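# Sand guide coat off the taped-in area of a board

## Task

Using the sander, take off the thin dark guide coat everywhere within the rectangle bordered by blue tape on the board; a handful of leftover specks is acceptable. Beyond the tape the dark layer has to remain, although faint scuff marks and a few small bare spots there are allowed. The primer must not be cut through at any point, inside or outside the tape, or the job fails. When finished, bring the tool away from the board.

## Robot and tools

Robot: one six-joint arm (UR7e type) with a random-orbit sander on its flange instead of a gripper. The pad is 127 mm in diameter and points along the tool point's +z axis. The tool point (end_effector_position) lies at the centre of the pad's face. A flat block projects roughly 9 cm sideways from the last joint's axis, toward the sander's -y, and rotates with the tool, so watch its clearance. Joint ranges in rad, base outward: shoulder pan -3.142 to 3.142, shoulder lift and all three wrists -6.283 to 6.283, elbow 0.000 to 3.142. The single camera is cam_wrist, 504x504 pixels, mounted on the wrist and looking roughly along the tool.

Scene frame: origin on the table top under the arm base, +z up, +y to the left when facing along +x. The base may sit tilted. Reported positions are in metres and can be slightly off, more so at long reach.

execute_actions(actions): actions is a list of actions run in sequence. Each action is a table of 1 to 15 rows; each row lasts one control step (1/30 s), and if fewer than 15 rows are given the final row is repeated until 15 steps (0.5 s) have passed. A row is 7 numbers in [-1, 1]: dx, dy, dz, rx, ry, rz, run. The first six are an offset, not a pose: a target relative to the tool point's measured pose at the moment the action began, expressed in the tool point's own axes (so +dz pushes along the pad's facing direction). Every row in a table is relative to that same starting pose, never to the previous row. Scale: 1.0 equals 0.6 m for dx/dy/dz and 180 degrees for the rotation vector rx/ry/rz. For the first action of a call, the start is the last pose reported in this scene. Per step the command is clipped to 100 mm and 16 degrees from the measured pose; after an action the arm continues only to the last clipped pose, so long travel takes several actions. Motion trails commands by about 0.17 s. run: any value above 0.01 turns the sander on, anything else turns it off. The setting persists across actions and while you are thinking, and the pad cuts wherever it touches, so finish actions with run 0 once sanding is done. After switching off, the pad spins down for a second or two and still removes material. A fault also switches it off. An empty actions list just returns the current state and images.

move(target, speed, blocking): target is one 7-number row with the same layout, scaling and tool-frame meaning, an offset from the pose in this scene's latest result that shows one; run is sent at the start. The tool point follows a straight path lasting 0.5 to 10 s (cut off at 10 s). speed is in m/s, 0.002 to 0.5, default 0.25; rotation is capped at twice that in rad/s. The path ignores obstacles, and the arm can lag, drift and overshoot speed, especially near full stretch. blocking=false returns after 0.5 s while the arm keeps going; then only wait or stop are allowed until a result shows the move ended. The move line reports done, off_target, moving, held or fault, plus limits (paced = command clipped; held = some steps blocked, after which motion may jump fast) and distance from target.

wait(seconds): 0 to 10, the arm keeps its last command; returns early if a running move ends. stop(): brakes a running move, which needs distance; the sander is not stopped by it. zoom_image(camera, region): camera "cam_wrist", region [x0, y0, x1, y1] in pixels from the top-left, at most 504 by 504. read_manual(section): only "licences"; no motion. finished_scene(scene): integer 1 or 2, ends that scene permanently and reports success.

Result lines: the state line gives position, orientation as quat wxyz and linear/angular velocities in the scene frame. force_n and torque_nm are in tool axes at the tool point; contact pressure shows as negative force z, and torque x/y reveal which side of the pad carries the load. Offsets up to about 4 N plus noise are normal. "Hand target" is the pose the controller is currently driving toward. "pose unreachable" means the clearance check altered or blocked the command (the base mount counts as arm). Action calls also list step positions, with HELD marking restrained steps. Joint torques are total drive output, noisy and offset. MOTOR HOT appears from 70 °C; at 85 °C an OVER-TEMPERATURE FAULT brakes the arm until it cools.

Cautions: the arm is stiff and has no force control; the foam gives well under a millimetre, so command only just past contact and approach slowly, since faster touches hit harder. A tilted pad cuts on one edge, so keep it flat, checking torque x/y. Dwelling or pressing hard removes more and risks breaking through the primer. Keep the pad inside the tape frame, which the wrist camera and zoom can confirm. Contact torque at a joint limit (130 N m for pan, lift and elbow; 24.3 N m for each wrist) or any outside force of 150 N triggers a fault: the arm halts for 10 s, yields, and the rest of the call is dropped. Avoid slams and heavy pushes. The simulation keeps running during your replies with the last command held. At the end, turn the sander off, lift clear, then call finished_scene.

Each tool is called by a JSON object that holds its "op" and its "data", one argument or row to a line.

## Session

{"op": "execute_actions", "data": {
  "actions": []
}}

Scene clock: 0.00 s.
end_effector_position=(+0.4103, -0.2514, +0.4521) force_n=(-0.6, +0.9, +0.0) torque_nm=(+0.12, +0.12, -0.24) end_effector_quat_wxyz=(-0.265, +0.586, +0.705, +0.300) end_effector_velocity=(+0.000, -0.000, +0.000) end_effector_angular_velocity=(-0.000, -0.001, +0.001)
Joint positions: [-0.34  -1.814  1.648 -1.405 -1.57  -1.912]
Joint velocities: [ 0.     0.    -0.    -0.     0.    -0.001]
Joint torques (N m, as the arm reports them, + toward a larger angle): no reading
Hand target: +0.410, -0.251, +0.452; -0.265, +0.586, +0.705, +0.300

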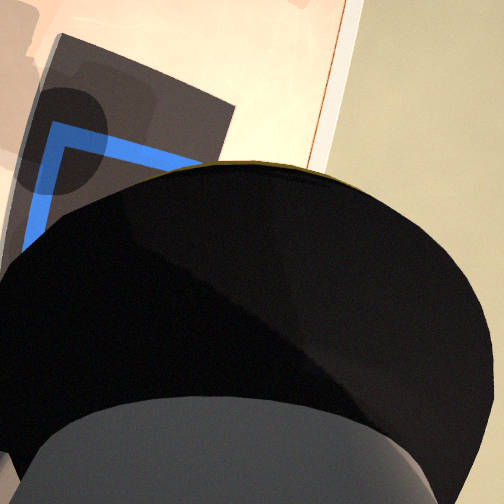

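{"op": "move", "data": {
  "target": [0.08,0.172,0.237,0.04,-0.259,0,0],
  "speed": 0.3
}}

{"op": "move", "data": {
  "target": [0,0,0,0,0,0.5,0],
  "speed": 0.4
}}

Scene clock: 4.40 s.
end_effector_position=(+0.5003, -0.1014, +0.4017) force_n=(-0.3, -0.7, +2.1) torque_nm=(-0.10, -0.01, -0.10) end_effector_quat_wxyz=(-0.001, +0.639, +0.769, +0.001) end_effector_velocity=(+0.002, +0.002, -0.001) end_effector_angular_velocity=(-0.012, +0.003, -0.002)
Joint positions: [ 0.138 -1.356  1.674 -1.591 -2.348 -1.312]
Joint velocities: [ 0.003  0.01  -0.006  0.01  -0.009  0.014]
Joint torques (N m, as the arm reports them, + toward a larger angle): [ 30.74 -10.31 -32.71  -0.68  -1.27   2.95]
Hand target: +0.500, -0.101, +0.402; -0.001, +0.639, +0.769, +0.000
Off the commanded pose: 0.000 m, 0 deg.
move: done

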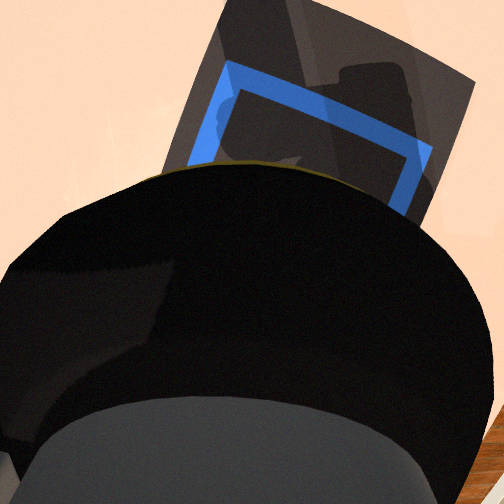

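Scene clock: 7.00 s.
end_effector_position=(+0.5002, -0.1014, +0.4017) force_n=(-0.4, +1.7, +3.7) torque_nm=(+0.35, +0.13, -0.18) end_effector_quat_wxyz=(-0.002, +0.996, +0.093, +0.000) end_effector_velocity=(-0.000, +0.000, +0.000) end_effector_angular_velocity=(-0.002, +0.002, -0.014)
Joint positions: [ 0.138 -1.356  1.674 -1.591 -2.348  0.257]
Joint velocities: [ 0.001  0.002 -0.003  0.006 -0.     0.017]
Joint torques (N m, as the arm reports them, + toward a larger angle): [ 29.98 -10.05 -34.44  -0.83  -1.05   2.74]
Hand target: +0.500, -0.101, +0.402; -0.001, +0.996, +0.092, -0.000
Off the commanded pose: 0.000 m, 0 deg.
move: done

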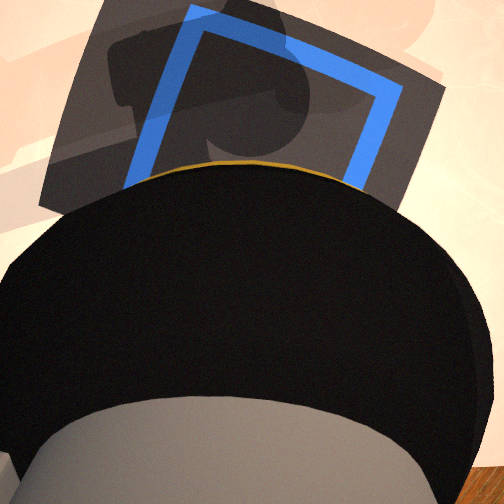

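Rotate +22°, shift to see the frame.

{"op": "move", "data": {
  "target": [0.0,0.1,0.1,0,0,0.122,0]
}}

{"op": "move", "data": {
  "target": [0.0,-0.2,0.25,0,0,0,0]
}}

Scene clock: 11.67 s.
end_effector_position=(+0.5113, -0.1601, +0.3418) force_n=(+2.4, -0.7, +3.4) torque_nm=(-0.05, -0.25, -0.02) end_effector_quat_wxyz=(-0.002, +0.995, -0.098, -0.000) end_effector_velocity=(+0.001, -0.002, -0.001) end_effector_angular_velocity=(+0.000, -0.004, -0.012)
Joint positions: [-0.017 -1.42   1.785 -1.793 -2.382  0.423]
Joint velocities: [-0.003 -0.002  0.002 -0.009 -0.001  0.003]
Joint torques (N m, as the arm reports them, + toward a larger angle): [ 11.23 -26.67  -6.43  -3.87  -1.05   2.63]
Hand target: +0.511, -0.160, +0.342; -0.002, +0.995, -0.099, -0.000
Off the commanded pose: 0.000 m, 0 deg.
move: done

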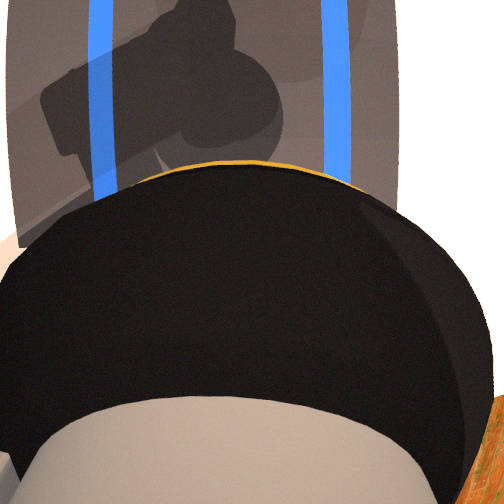

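Scene clock: 13.13 s.
end_effector_position=(+0.5348, -0.0422, +0.1921) force_n=(+0.3, +0.0, +4.0) torque_nm=(-0.23, +0.14, -0.13) end_effector_quat_wxyz=(-0.002, +0.995, -0.098, -0.000) end_effector_velocity=(+0.002, +0.001, -0.001) end_effector_angular_velocity=(+0.000, -0.003, -0.001)
Joint positions: [-0.078 -1.115  1.968 -2.345 -2.388  0.334]
Joint velocities: [-0.001  0.006 -0.002 -0.009 -0.    -0.003]
Joint torques (N m, as the arm reports them, + toward a larger angle): [ 16.86 -20.27  -0.71  -3.9   -1.    -2.58]
Hand target: +0.535, -0.042, +0.192; -0.002, +0.995, -0.098, -0.000
Off the commanded pose: 0.000 m, 0 deg.
move: done

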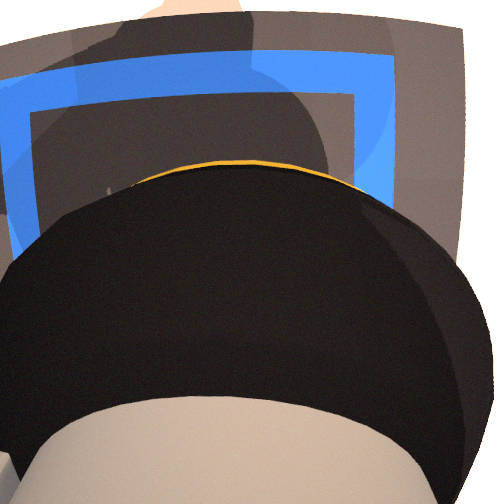

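{"op": "move", "data": {
  "target": [0.037,-0.08,0.22,0,0,-0.008,0],
  "speed": 0.15
}}

{"op": "move", "data": {
  "target": [0,0,0.012,0,0,0,0],
  "speed": 0.01
}}

Scene clock: 18.80 s.
end_effector_position=(+0.5658, +0.0007, +0.0604) force_n=(-1.4, -1.5, +3.2) torque_nm=(-0.11, +0.23, -0.18) end_effector_quat_wxyz=(-0.001, +0.996, -0.085, -0.000) end_effector_velocity=(+0.000, +0.001, -0.003) end_effector_angular_velocity=(+0.000, +0.000, +0.001)
Joint positions: [-0.202 -0.809  1.941 -2.756 -2.39   0.127]
Joint velocities: [-0.003  0.007 -0.002 -0.007  0.001 -0.004]
Joint torques (N m, as the arm reports them, + toward a larger angle): [ 21.63 -25.88 -22.33  -3.98   1.57  -2.58]
Hand target: +0.566, +0.001, +0.060; -0.002, +0.996, -0.085, -0.000
Off the commanded pose: 0.000 m, 0 deg.
move: done

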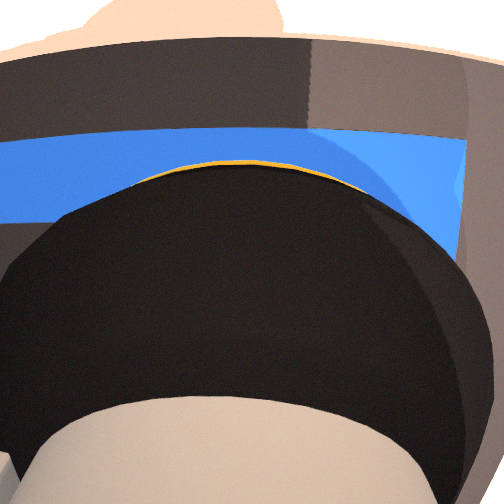

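Scene clock: 19.73 s.
end_effector_position=(+0.5658, +0.0007, +0.0535) force_n=(-0.9, +0.1, +2.9) torque_nm=(-0.01, +0.20, -0.13) end_effector_quat_wxyz=(-0.001, +0.996, -0.085, -0.000) end_effector_velocity=(-0.001, +0.000, -0.002) end_effector_angular_velocity=(-0.000, +0.000, +0.001)
Joint positions: [-0.211 -0.797  1.942 -2.779 -2.389  0.114]
Joint velocities: [-0.003  0.004  0.001 -0.008 -0.    -0.004]
Joint torques (N m, as the arm reports them, + toward a larger angle): [ 23.42 -26.15   6.17  -3.92   1.59  -2.78]
Hand target: +0.566, +0.001, +0.053; -0.001, +0.996, -0.085, -0.000
Off the commanded pose: 0.000 m, 0 deg.
move: done

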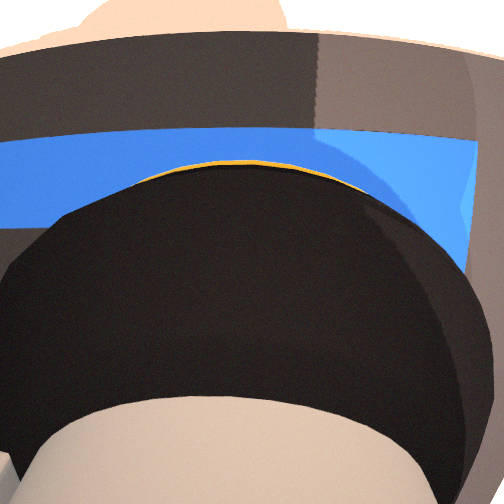

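{"op": "move", "data": {
  "target": [0.004,-0.004,0.004,0,0,0,0],
  "speed": 0.01
}}

{"op": "move", "data": {
  "target": [0,0,0.004,0,0,0,0],
  "speed": 0.01
}}

{"op": "move", "data": {
  "target": [0,0,0.004,0,0,0,0],
  "speed": 0.01
}}

Scene clock: 22.43 s.
end_effector_position=(+0.5684, +0.0025, +0.0512) force_n=(+1.1, +1.1, +2.8) torque_nm=(+0.22, -0.11, -0.12) end_effector_quat_wxyz=(-0.001, +0.996, -0.085, -0.000) end_effector_velocity=(+0.001, +0.001, -0.002) end_effector_angular_velocity=(+0.000, +0.002, +0.001)
Joint positions: [-0.212 -0.788  1.933 -2.78  -2.389  0.113]
Joint velocities: [-0.001  0.005 -0.004  0.001  0.    -0.001]
Joint torques (N m, as the arm reports them, + toward a larger angle): [ 22.75 -26.27 -21.36  -3.89   1.52  -2.76]
Hand target: +0.569, +0.003, +0.051; -0.001, +0.996, -0.085, -0.000
Off the commanded pose: 0.000 m, 0 deg.
move: done

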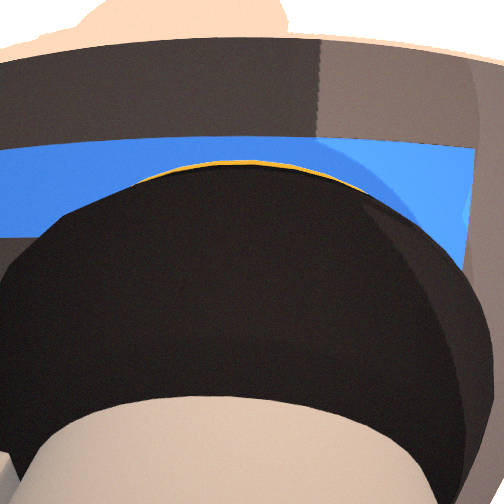

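Scene clock: 23.13 s.
end_effector_position=(+0.5686, +0.0025, +0.0490) force_n=(+2.9, -1.2, +1.9) torque_nm=(-0.05, -0.22, -0.17) end_effector_quat_wxyz=(-0.001, +0.996, -0.086, -0.000) end_effector_velocity=(-0.000, +0.000, -0.001) end_effector_angular_velocity=(+0.000, +0.000, -0.000)
Joint positions: [-0.215 -0.784  1.933 -2.787 -2.389  0.109]
Joint velocities: [-0.001  0.002  0.001 -0.004  0.    -0.001]
Joint torques (N m, as the arm reports them, + toward a larger angle): [ 23.39 -24.4    5.24  -3.86   1.49  -2.87]
Hand target: +0.568, +0.003, +0.049; -0.001, +0.996, -0.085, -0.000
Off the commanded pose: 0.000 m, 0 deg.
move: done

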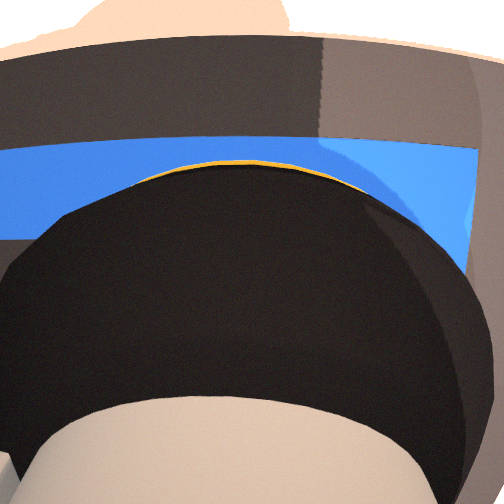

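Scene clock: 23.83 s.
end_effector_position=(+0.5686, +0.0025, +0.0467) force_n=(-1.8, +3.0, +0.0) torque_nm=(+0.33, +0.32, -0.09) end_effector_quat_wxyz=(-0.001, +0.996, -0.086, -0.000) end_effector_velocity=(-0.000, +0.001, -0.001) end_effector_angular_velocity=(+0.000, -0.001, +0.002)
Joint positions: [-0.218 -0.78   1.933 -2.795 -2.389  0.105]
Joint velocities: [-0.     0.002  0.    -0.003  0.    -0.003]
Joint torques (N m, as the arm reports them, + toward a larger angle): [ 23.7  -26.17   5.99  -3.71   1.54  -3.18]
Hand target: +0.569, +0.002, +0.047; -0.001, +0.996, -0.086, -0.000
Off the commanded pose: 0.000 m, 0 deg.
move: done

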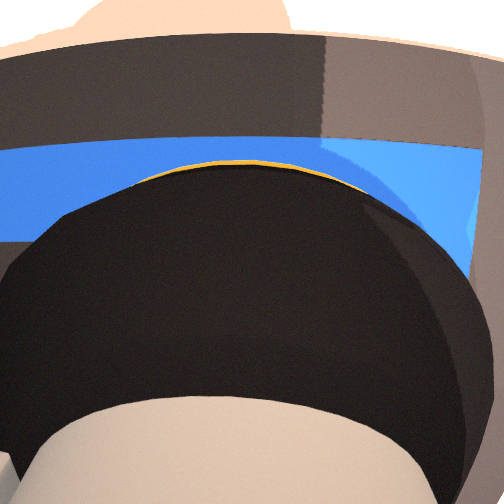

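{"op": "move", "data": {
  "target": [0,0,0.0027,0,0,0,0],
  "speed": 0.01
}}

{"op": "move", "data": {
  "target": [0,0,0.0027,0,0,0,0],
  "speed": 0.01
}}

{"op": "move", "data": {
  "target": [0,0,0.002,0,0,0,0],
  "speed": 0.01
}}

Scene clock: 27.43 s.
end_effector_position=(+0.5686, +0.0025, +0.0452) force_n=(-0.7, -0.9, +1.5) torque_nm=(-0.08, +0.22, -0.10) end_effector_quat_wxyz=(-0.001, +0.996, -0.086, -0.000) end_effector_velocity=(+0.000, -0.000, -0.001) end_effector_angular_velocity=(+0.000, +0.001, -0.001)
Joint positions: [-0.22  -0.777  1.933 -2.799 -2.389  0.102]
Joint velocities: [-0.002  0.001 -0.    -0.002  0.    -0.002]
Joint torques (N m, as the arm reports them, + toward a larger angle): [ 23.26 -25.17   6.07  -3.79   1.6   -2.93]
Hand target: +0.569, +0.003, +0.045; -0.001, +0.996, -0.086, -0.000
Off the commanded pose: 0.000 m, 0 deg.
move: done

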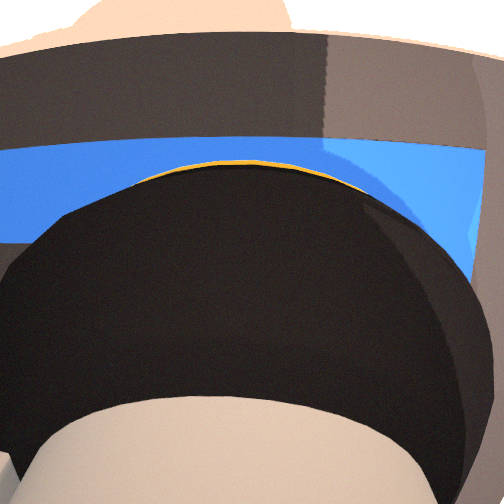

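Scene clock: 28.13 s.
end_effector_position=(+0.5686, +0.0025, +0.0437) force_n=(-1.3, +2.2, -5.2) torque_nm=(+0.36, +0.34, -0.01) end_effector_quat_wxyz=(-0.001, +0.996, -0.086, -0.000) end_effector_velocity=(-0.000, +0.000, -0.001) end_effector_angular_velocity=(+0.000, +0.000, +0.002)
Joint positions: [-0.222 -0.775  1.933 -2.804 -2.389  0.099]
Joint velocities: [-0.     0.001  0.    -0.002  0.    -0.002]
Joint torques (N m, as the arm reports them, + toward a larger angle): [ 19.55 -23.52   6.42  -3.51   1.65  -2.89]
Hand target: +0.569, +0.003, +0.044; -0.001, +0.996, -0.086, -0.000
Off the commanded pose: 0.000 m, 0 deg.
move: done

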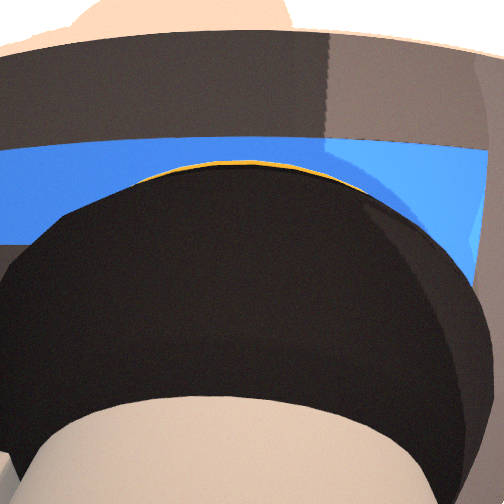

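Scene clock: 28.83 s.
end_effector_position=(+0.5686, +0.0025, +0.0426) force_n=(-10.0, +2.0, -46.1) torque_nm=(+0.02, +0.20, -0.04) end_effector_quat_wxyz=(-0.001, +0.996, -0.086, +0.000) end_effector_velocity=(-0.000, +0.001, -0.001) end_effector_angular_velocity=(+0.000, +0.001, +0.003)
Joint positions: [-0.223 -0.773  1.933 -2.808 -2.389  0.097]
Joint velocities: [-0.001  0.002  0.    -0.001  0.    -0.002]
Joint torques (N m, as the arm reports them, + toward a larger angle): [  4.47 -10.87   5.7   -1.81   1.78  -2.75]
Hand target: +0.569, +0.003, +0.042; -0.001, +0.996, -0.086, -0.000
Off the commanded pose: 0.000 m, 0 deg.
move: done

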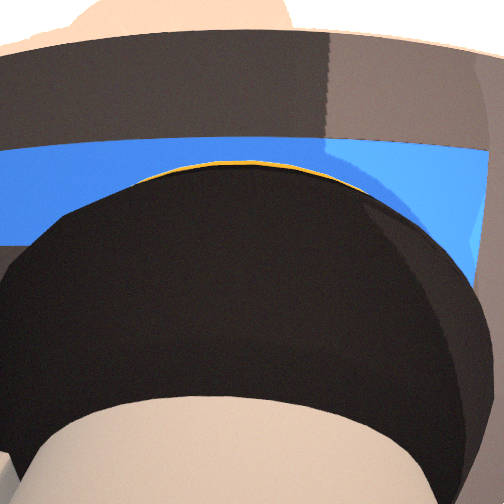

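{"op": "move", "data": {
  "target": [0.003,0,-0.0007,0,0,0,1],
  "speed": 0.002
}}

{"op": "move", "data": {
  "target": [-0.16,0,0.0003,0,0,0,1],
  "speed": 0.03
}}

{"op": "move", "data": {
  "target": [0,0,-0.004,0,0,0,0],
  "speed": 0.02
}}

Scene clock: 32.80 s.
end_effector_position=(+0.5703, +0.0022, +0.0430) force_n=(-2.2, +1.1, -33.3) torque_nm=(+0.07, -0.33, -0.24) end_effector_quat_wxyz=(-0.001, +0.996, -0.086, +0.000) end_effector_velocity=(+0.000, +0.000, +0.000) end_effector_angular_velocity=(-0.000, -0.000, -0.000)
Joint positions: [-0.223 -0.772  1.928 -2.803 -2.389  0.097]
Joint velocities: [ 0.    -0.    -0.     0.001 -0.     0.001]
Joint torques (N m, as the arm reports them, + toward a larger angle): [ 29.44 -14.58 -14.42   1.65  -0.61   2.61]
Hand target: +0.570, +0.002, +0.043; -0.001, +0.996, -0.086, +0.000
Off the commanded pose: 0.000 m, 0 deg.
move: done

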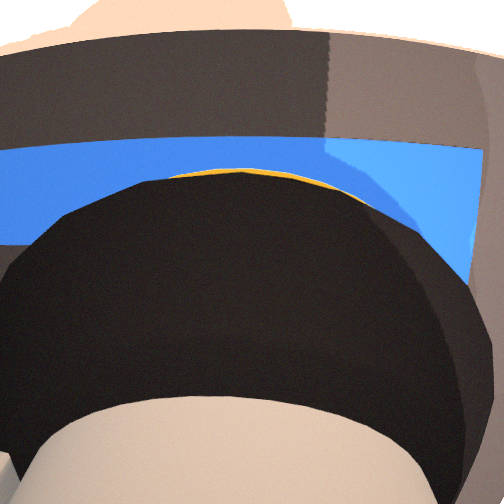

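Scene clock: 36.37 s.
end_effector_position=(+0.4760, +0.0187, +0.0428) force_n=(-0.9, -2.9, -29.8) torque_nm=(-0.49, +0.36, -0.18) end_effector_quat_wxyz=(-0.001, +0.996, -0.086, -0.000) end_effector_velocity=(-0.001, +0.000, +0.001) end_effector_angular_velocity=(+0.000, -0.003, -0.003)
Joint positions: [-0.209 -0.814  2.184 -3.003 -2.39   0.117]
Joint velocities: [ 0.001 -0.     0.005 -0.008  0.     0.001]
Joint torques (N m, as the arm reports them, + toward a larger angle): [ 26.79 -24.49  12.94  -1.96  -0.06   2.49]
Hand target: +0.476, +0.019, +0.043; -0.001, +0.996, -0.086, -0.000
Off the commanded pose: 0.000 m, 0 deg.
move: done

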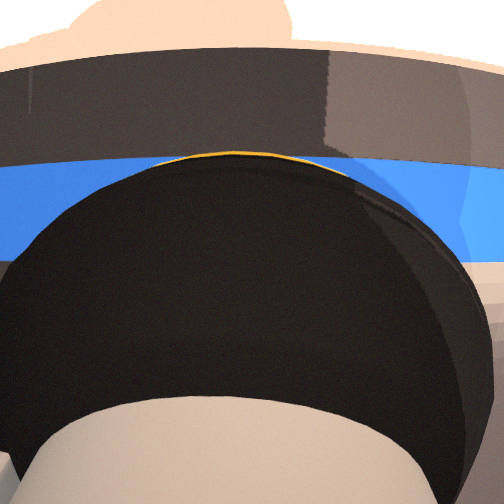

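Scene clock: 37.07 s.
end_effector_position=(+0.4759, +0.0187, +0.0451) force_n=(-1.9, -2.8, +2.1) torque_nm=(-0.56, +0.24, -0.14) end_effector_quat_wxyz=(-0.001, +0.996, -0.086, -0.000) end_effector_velocity=(-0.000, -0.000, +0.001) end_effector_angular_velocity=(-0.000, +0.002, +0.002)
Joint positions: [-0.206 -0.82   2.185 -2.994 -2.39   0.122]
Joint velocities: [ 0.    -0.002  0.     0.005 -0.     0.001]
Joint torques (N m, as the arm reports them, + toward a larger angle): [ 39.29 -34.99  -1.11  -0.52  -1.01   2.9 ]
Hand target: +0.476, +0.019, +0.045; -0.001, +0.996, -0.086, -0.000
Off the commanded pose: 0.000 m, 0 deg.
move: done

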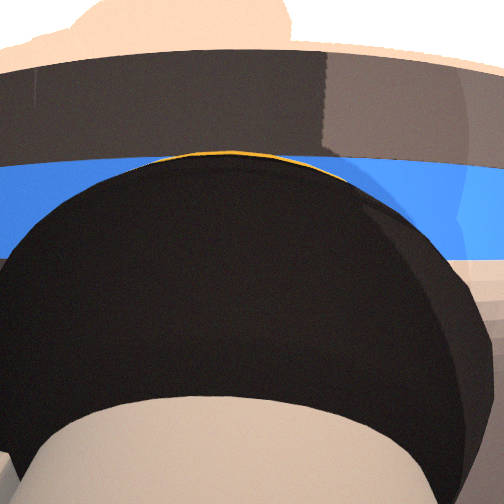

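{"op": "move", "data": {
  "target": [-0.035,0.01,0,0,0,-0.015,0],
  "speed": 0.05
}}

Scene clock: 39.30 s.
end_effector_position=(+0.4545, +0.0164, +0.0451) force_n=(-0.5, +0.0, -0.1) torque_nm=(+0.01, +0.11, -0.10) end_effector_quat_wxyz=(-0.001, +0.998, -0.062, -0.000) end_effector_velocity=(-0.004, -0.000, -0.000) end_effector_angular_velocity=(+0.000, +0.001, +0.006)
Joint positions: [-0.211 -0.833  2.244 -3.045 -2.39   0.068]
Joint velocities: [-0.001 -0.001  0.01  -0.008  0.    -0.007]
Joint torques (N m, as the arm reports them, + toward a larger angle): [ 18.05 -35.07  10.37  -3.95   1.53  -3.13]
Hand target: +0.454, +0.016, +0.045; -0.001, +0.998, -0.062, -0.000
Off the commanded pose: 0.000 m, 0 deg.
move: done

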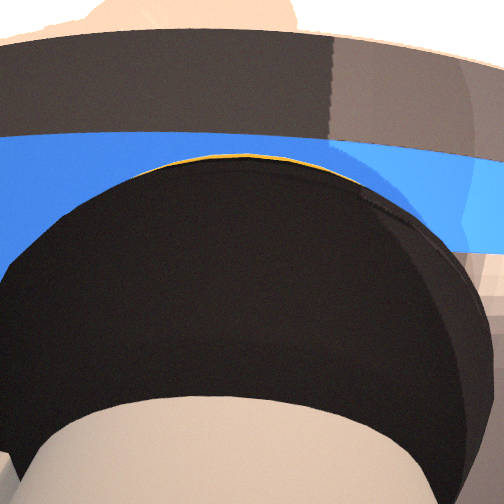

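{"op": "move", "data": {
  "target": [0,0.12,0,0,0,0,0],
  "speed": 0.1
}}

{"op": "move", "data": {
  "target": [0.08,0.33,-0.15,0,0,0,0],
  "speed": 0.2
}}

Scene clock: 42.83 s.
end_effector_position=(+0.4456, -0.0548, +0.0449) force_n=(-0.7, +0.5, +1.9) torque_nm=(+0.10, +0.11, -0.11) end_effector_quat_wxyz=(-0.001, +0.998, -0.062, -0.000) end_effector_velocity=(-0.000, -0.002, +0.000) end_effector_angular_velocity=(+0.001, -0.001, +0.002)
Joint positions: [-0.324 -0.967  2.312 -3.098 -2.376 -0.094]
Joint velocities: [-0.003 -0.004  0.003 -0.002  0.001 -0.006]
Joint torques (N m, as the arm reports them, + toward a larger angle): [ 15.43 -33.73  12.04  -3.76   1.52  -2.74]
Hand target: +0.446, -0.055, +0.045; -0.001, +0.998, -0.062, +0.000
Off the commanded pose: 0.000 m, 0 deg.
move: done

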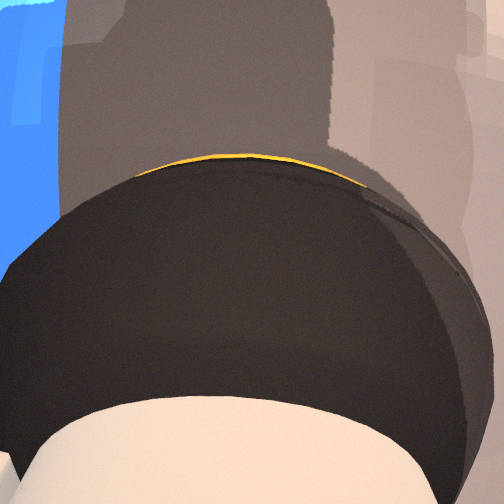

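Scene clock: 44.57 s.
end_effector_position=(+0.4684, -0.2574, +0.1345) force_n=(-1.2, +0.3, +5.3) torque_nm=(+0.01, +0.28, -0.04) end_effector_quat_wxyz=(-0.001, +0.998, -0.062, +0.000) end_effector_velocity=(-0.000, -0.001, +0.001) end_effector_angular_velocity=(+0.002, +0.002, +0.002)
Joint positions: [-0.476 -1.449  2.169 -2.621 -2.337 -0.303]
Joint velocities: [-0.    -0.003 -0.002  0.009  0.001 -0.   ]
Joint torques (N m, as the arm reports them, + toward a larger angle): [ 10.55 -31.84 -25.29  -0.56   1.44  -2.96]
Hand target: +0.468, -0.258, +0.135; -0.001, +0.998, -0.062, +0.000
Off the commanded pose: 0.000 m, 0 deg.
move: done

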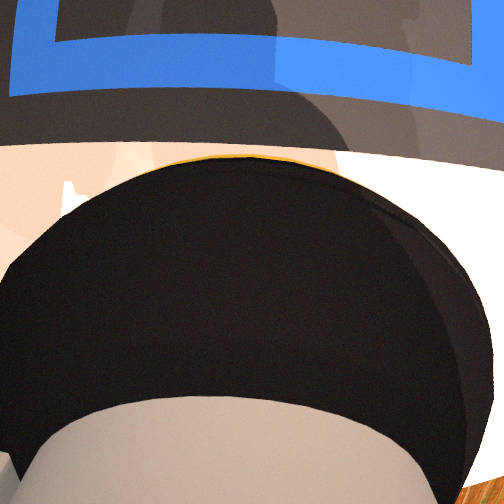

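{"op": "move", "data": {
  "target": [-0.08,-0.275,0.148,0,0,0,0],
  "speed": 0.15
}}

{"op": "move", "data": {
  "target": [0,0,0.0045,0,0,0,0],
  "speed": 0.005
}}

Scene clock: 50.97 s.
end_effector_position=(+0.4414, -0.0876, +0.0461) force_n=(-1.4, -0.9, +0.8) torque_nm=(-0.29, +0.14, -0.08) end_effector_quat_wxyz=(-0.001, +0.998, -0.062, +0.000) end_effector_velocity=(+0.001, +0.002, -0.001) end_effector_angular_velocity=(-0.001, -0.002, -0.002)
Joint positions: [-0.375 -1.034  2.334 -3.105 -2.365 -0.167]
Joint velocities: [ 0.     0.009 -0.001 -0.011 -0.001  0.   ]
Joint torques (N m, as the arm reports them, + toward a larger angle): [ 34.48 -18.91  11.37  -3.8   -1.26   2.92]
Hand target: +0.441, -0.087, +0.046; -0.001, +0.998, -0.062, +0.000
Off the commanded pose: 0.000 m, 0 deg.
move: done

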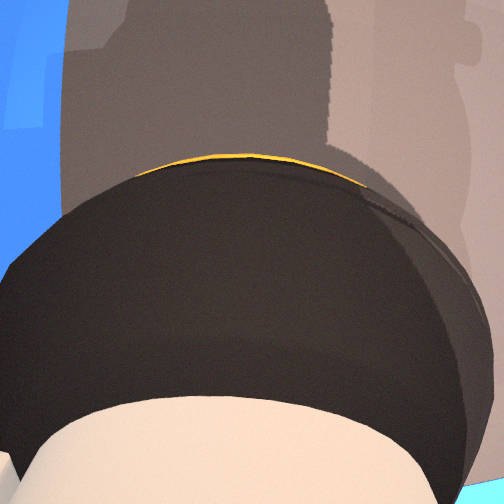

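Scene clock: 51.73 s.
end_effector_position=(+0.4414, -0.0876, +0.0435) force_n=(-1.7, +1.9, -1.0) torque_nm=(+0.21, +0.31, -0.12) end_effector_quat_wxyz=(-0.001, +0.998, -0.062, -0.000) end_effector_velocity=(+0.000, -0.000, -0.001) end_effector_angular_velocity=(-0.000, -0.000, -0.001)
Joint positions: [-0.38  -1.027  2.334 -3.116 -2.364 -0.173]
Joint velocities: [-0.002  0.003 -0.    -0.005  0.    -0.003]
Joint torques (N m, as the arm reports them, + toward a larger angle): [ 14.05 -20.62   2.    -3.96   1.52  -2.8 ]
Hand target: +0.441, -0.088, +0.043; -0.001, +0.998, -0.062, +0.000
Off the commanded pose: 0.000 m, 0 deg.
move: done

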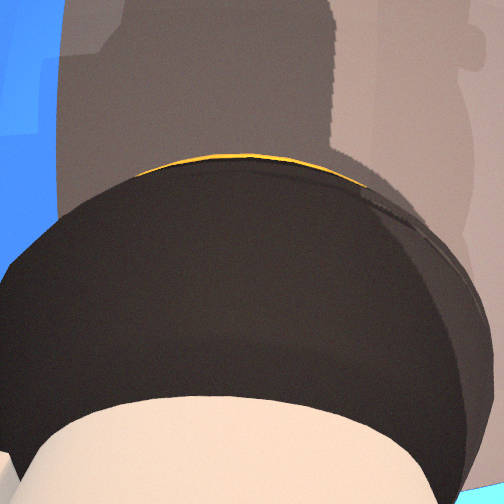

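{"op": "move", "data": {
  "target": [0,0,0.0016,0,0,0,1],
  "speed": 0.002
}}

{"op": "wait", "data": {
  "seconds": 1.5
}}

{"op": "move", "data": {
  "target": [0,-0.175,0,0,0,0,1],
  "speed": 0.025
}}

{"op": "wait", "data": {
  "seconds": 1
}}

{"op": "move", "data": {
  "target": [0.195,0,-0.0004,0,0,0,1],
  "speed": 0.04
}}

{"op": "move", "data": {
  "target": [0,0.175,0.0002,0,0,0,1],
  "speed": 0.025
}}

{"op": "wait", "data": {
  "seconds": 1
}}

{"op": "move", "data": {
  "target": [-0.15,0,0.0003,0,0,0,1],
  "speed": 0.03
}}

{"op": "move", "data": {
  "target": [0.05,0.17,-0.5,0,0,0,0]
}}

Scene clock: 59.17 s.
end_effector_position=(+0.4414, -0.0876, +0.0427) force_n=(-4.2, +0.3, -33.2) torque_nm=(+0.23, +0.06, -0.17) end_effector_quat_wxyz=(-0.001, +0.998, -0.062, +0.000) end_effector_velocity=(+0.001, -0.000, -0.000) end_effector_angular_velocity=(-0.001, -0.001, -0.000)
Joint positions: [-0.381 -1.024  2.333 -3.12  -2.364 -0.175]
Joint velocities: [-0.001  0.001 -0.001 -0.002 -0.    -0.002]
Joint torques (N m, as the arm reports them, + toward a larger angle): [ 3.14 -9.19 -9.35 -1.75  1.16 -2.9 ]
Hand target: +0.441, -0.088, +0.043; -0.001, +0.998, -0.062, -0.000
Off the commanded pose: 0.000 m, 0 deg.
move: done

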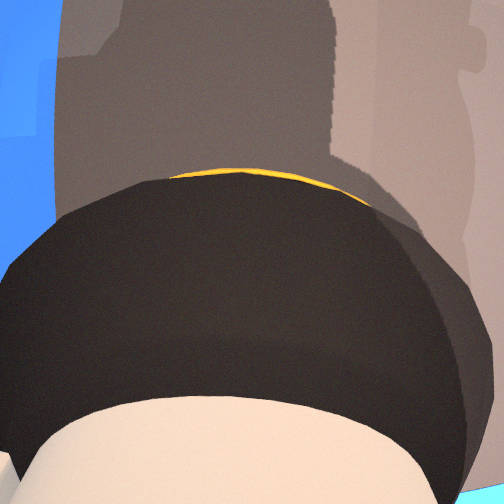

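Scene clock: 60.67 s.
end_effector_position=(+0.4414, -0.0876, +0.0426) force_n=(+1.9, -4.7, -39.4) torque_nm=(-0.75, -0.27, -0.25) end_effector_quat_wxyz=(-0.001, +0.998, -0.062, +0.000) end_effector_velocity=(-0.000, +0.001, +0.000) end_effector_angular_velocity=(+0.000, -0.000, +0.002)
Joint positions: [-0.381 -1.024  2.333 -3.12  -2.364 -0.175]
Joint velocities: [ 0.001 -0.     0.001 -0.    -0.     0.   ]
Joint torques (N m, as the arm reports them, + toward a larger angle): [  3.17 -10.38  10.45  -0.21  -0.15  -2.01]
Hand target: +0.441, -0.088, +0.043; -0.001, +0.998, -0.062, -0.000
Off the commanded pose: 0.000 m, 0 deg.
wait: 1.50 s; no rest ("run" is on)

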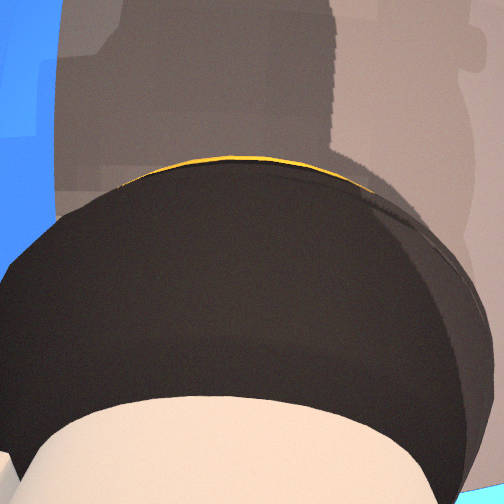

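Scene clock: 65.20 s.
end_effector_position=(+0.4545, +0.0163, +0.0428) force_n=(-0.1, +2.3, -28.9) torque_nm=(+0.31, +0.58, -0.30) end_effector_quat_wxyz=(-0.001, +0.998, -0.062, -0.000) end_effector_velocity=(+0.000, +0.003, +0.000) end_effector_angular_velocity=(-0.000, -0.000, -0.001)
Joint positions: [-0.215 -0.828  2.244 -3.055 -2.389  0.063]
Joint velocities: [ 0.004  0.004 -0.003  0.003 -0.     0.007]
Joint torques (N m, as the arm reports them, + toward a larger angle): [ 27.58 -11.8  -12.94   1.32  -0.61   2.95]
Hand target: +0.455, +0.017, +0.043; -0.001, +0.998, -0.062, -0.000
Off the commanded pose: 0.000 m, 0 deg.
move: done

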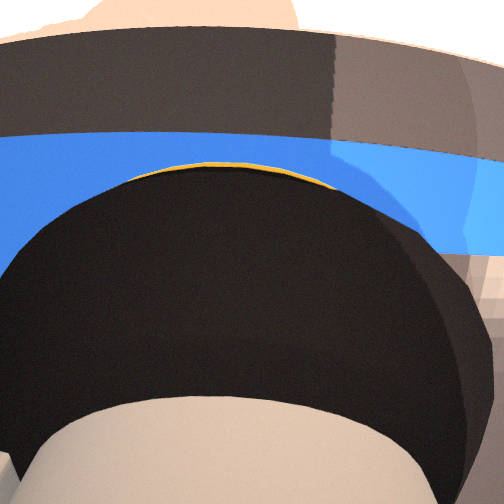

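Scene clock: 66.20 s.
end_effector_position=(+0.4545, +0.0166, +0.0428) force_n=(-0.7, +2.6, -31.7) torque_nm=(+0.50, +0.47, -0.28) end_effector_quat_wxyz=(-0.001, +0.998, -0.062, -0.000) end_effector_velocity=(+0.001, -0.000, +0.000) end_effector_angular_velocity=(-0.000, -0.001, -0.001)
Joint positions: [-0.214 -0.827  2.244 -3.054 -2.389  0.064]
Joint velocities: [ 0.     0.    -0.001  0.     0.    -0.   ]
Joint torques (N m, as the arm reports them, + toward a larger angle): [ 25.4  -11.24 -12.91   0.66   0.02   2.45]
Hand target: +0.455, +0.017, +0.043; -0.001, +0.998, -0.062, -0.000
Off the commanded pose: 0.000 m, 0 deg.
wait: 1.00 s; no rest ("run" is on)

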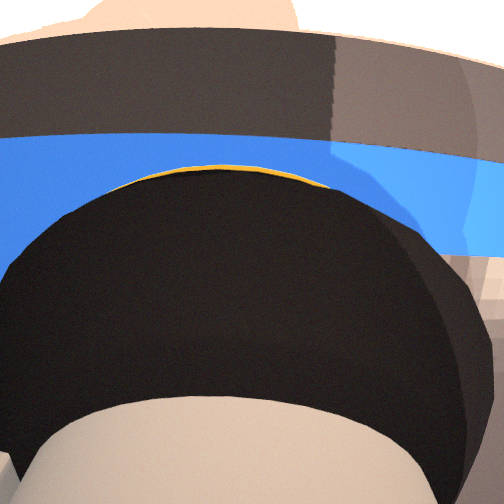

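Scene clock: 69.53 s.
end_effector_position=(+0.5703, +0.0020, +0.0430) force_n=(+1.3, -3.3, -26.7) torque_nm=(-0.47, +0.26, -0.01) end_effector_quat_wxyz=(-0.001, +0.998, -0.062, -0.000) end_effector_velocity=(+0.002, +0.000, +0.000) end_effector_angular_velocity=(-0.000, -0.000, +0.001)
Joint positions: [-0.223 -0.772  1.928 -2.803 -2.389  0.051]
Joint velocities: [ 0.001  0.002 -0.007  0.005 -0.    -0.001]
Joint torques (N m, as the arm reports them, + toward a larger angle): [ 10.28 -13.65 -16.19   1.42   0.36  -1.59]
Hand target: +0.571, +0.002, +0.043; -0.001, +0.998, -0.062, -0.000
Off the commanded pose: 0.000 m, 0 deg.
move: done

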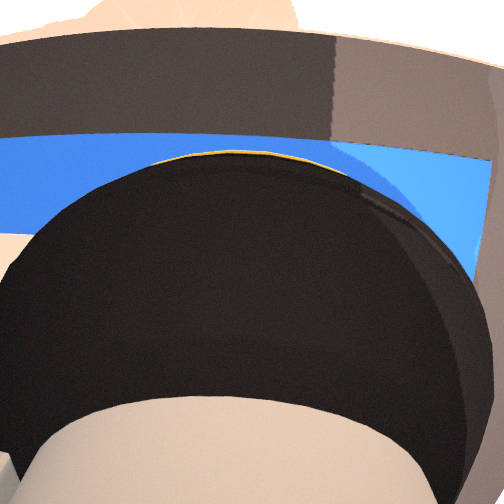

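Scene clock: 74.07 s.
end_effector_position=(+0.5572, -0.1020, +0.0427) force_n=(-5.2, +2.6, -37.4) torque_nm=(+0.35, +0.92, -0.48) end_effector_quat_wxyz=(-0.001, +0.998, -0.062, +0.000) end_effector_velocity=(-0.000, -0.002, +0.000) end_effector_angular_velocity=(+0.002, -0.000, +0.000)
Joint positions: [-0.354 -0.94   2.005 -2.849 -2.37  -0.138]
Joint velocities: [-0.003 -0.004  0.001  0.001  0.002 -0.004]
Joint torques (N m, as the arm reports them, + toward a larger angle): [  4.18 -25.04  13.8   -1.38   1.48  -2.9 ]
Hand target: +0.557, -0.102, +0.043; -0.001, +0.998, -0.062, +0.000
Off the commanded pose: 0.000 m, 0 deg.
move: done

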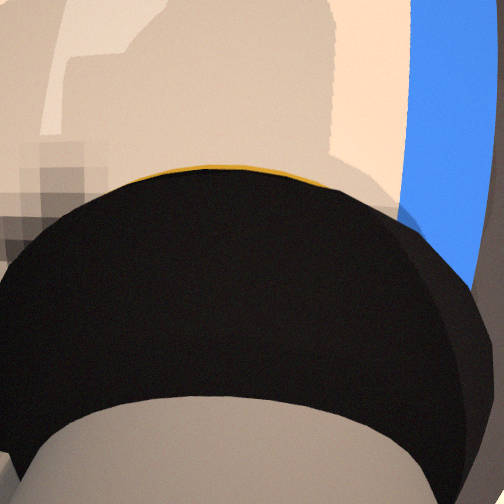

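Scene clock: 75.07 s.
end_effector_position=(+0.5572, -0.1023, +0.0427) force_n=(+3.7, -2.4, -38.4) torque_nm=(-0.46, -0.20, -0.02) end_effector_quat_wxyz=(-0.001, +0.998, -0.062, +0.000) end_effector_velocity=(+0.000, -0.000, +0.000) end_effector_angular_velocity=(+0.000, +0.000, +0.001)
Joint positions: [-0.355 -0.94   2.005 -2.849 -2.37  -0.138]
Joint velocities: [ 0.    -0.001 -0.001  0.002 -0.    -0.001]
Joint torques (N m, as the arm reports them, + toward a larger angle): [  4.87 -23.31  12.41  -0.23   0.24  -1.96]
Hand target: +0.557, -0.102, +0.043; -0.001, +0.998, -0.062, +0.000
Off the commanded pose: 0.000 m, 0 deg.
wait: 1.00 s; no rest ("run" is on)

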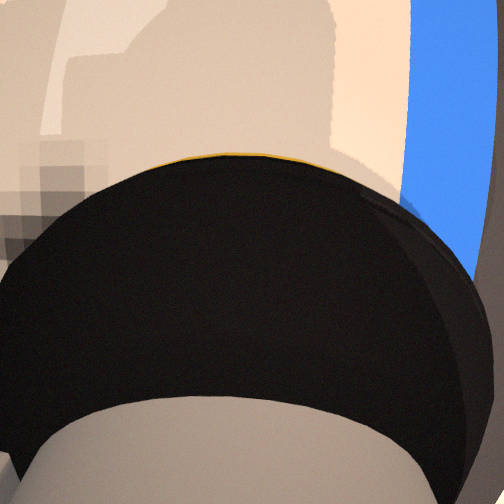

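Scene clock: 78.43 s.
end_effector_position=(+0.4682, -0.0910, +0.0425) force_n=(-1.9, -0.6, -37.7) torque_nm=(-0.16, +0.83, -0.24) end_effector_quat_wxyz=(-0.001, +0.998, -0.062, +0.000) end_effector_velocity=(-0.003, +0.000, -0.001) end_effector_angular_velocity=(+0.001, +0.002, -0.001)
Joint positions: [-0.374 -1.011  2.26  -3.053 -2.365 -0.165]
Joint velocities: [-0.003 -0.001  0.008 -0.006  0.001 -0.001]
Joint torques (N m, as the arm reports them, + toward a larger angle): [  2.8  -21.82  14.46  -1.21   0.94  -2.45]
Hand target: +0.468, -0.091, +0.043; -0.001, +0.998, -0.062, +0.000
Off the commanded pose: 0.000 m, 0 deg.
move: done

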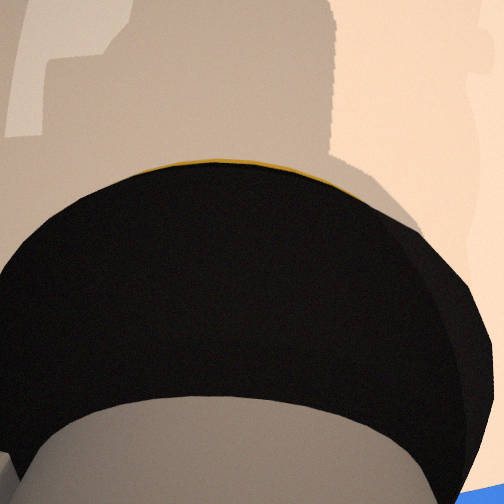

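Scene clock: 80.37 s.
end_effector_position=(+0.4851, -0.1965, +0.3422) force_n=(-1.6, -0.5, -0.1) torque_nm=(-0.08, +0.24, -0.30) end_effector_quat_wxyz=(-0.002, +0.998, -0.062, +0.000) end_effector_velocity=(+0.000, -0.000, +0.002) end_effector_angular_velocity=(-0.001, +0.007, -0.000)
Joint positions: [-0.057 -1.52   1.836 -1.787 -2.387  0.293]
Joint velocities: [ 0.003  0.004 -0.012  0.022  0.001  0.012]
Joint torques (N m, as the arm reports them, + toward a larger angle): [ 29.04 -10.87 -32.44  -0.51   1.48   2.71]
Hand target: +0.485, -0.197, +0.343; -0.001, +0.998, -0.062, -0.000
Off the commanded pose: 0.000 m, 0 deg.
move: done

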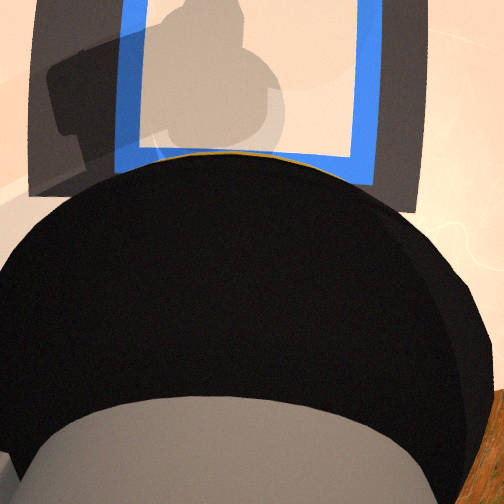

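{"op": "move", "data": {
  "target": [0,-0.13,0,0,0,0,0]
}}

Scene clock: 82.87 s.
end_effector_position=(+0.4947, -0.1194, +0.3424) force_n=(+3.8, +1.9, -0.8) torque_nm=(+0.32, -0.50, +0.01) end_effector_quat_wxyz=(-0.002, +0.998, -0.062, +0.000) end_effector_velocity=(-0.000, +0.003, -0.000) end_effector_angular_velocity=(-0.001, +0.002, +0.002)
Joint positions: [ 0.041 -1.402  1.829 -1.797 -2.372  0.433]
Joint velocities: [ 0.004  0.005 -0.     0.002  0.001  0.005]
Joint torques (N m, as the arm reports them, + toward a larger angle): [ 29.43 -11.23 -33.69  -0.71   1.63   2.66]
Hand target: +0.495, -0.119, +0.342; -0.002, +0.998, -0.062, +0.000
Off the commanded pose: 0.000 m, 0 deg.
move: done

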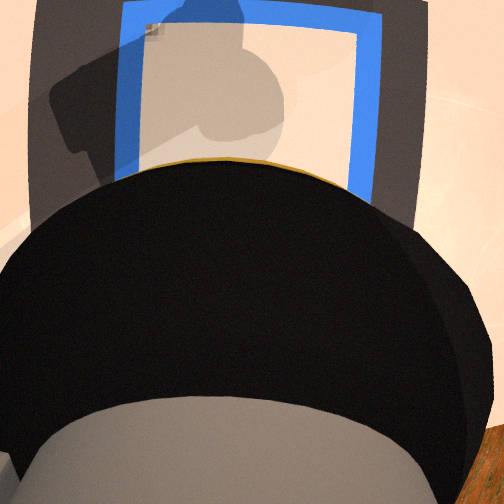

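{"op": "finished_scene", "data": {
  "scene": 2
}}

The scene is finished: the task was done.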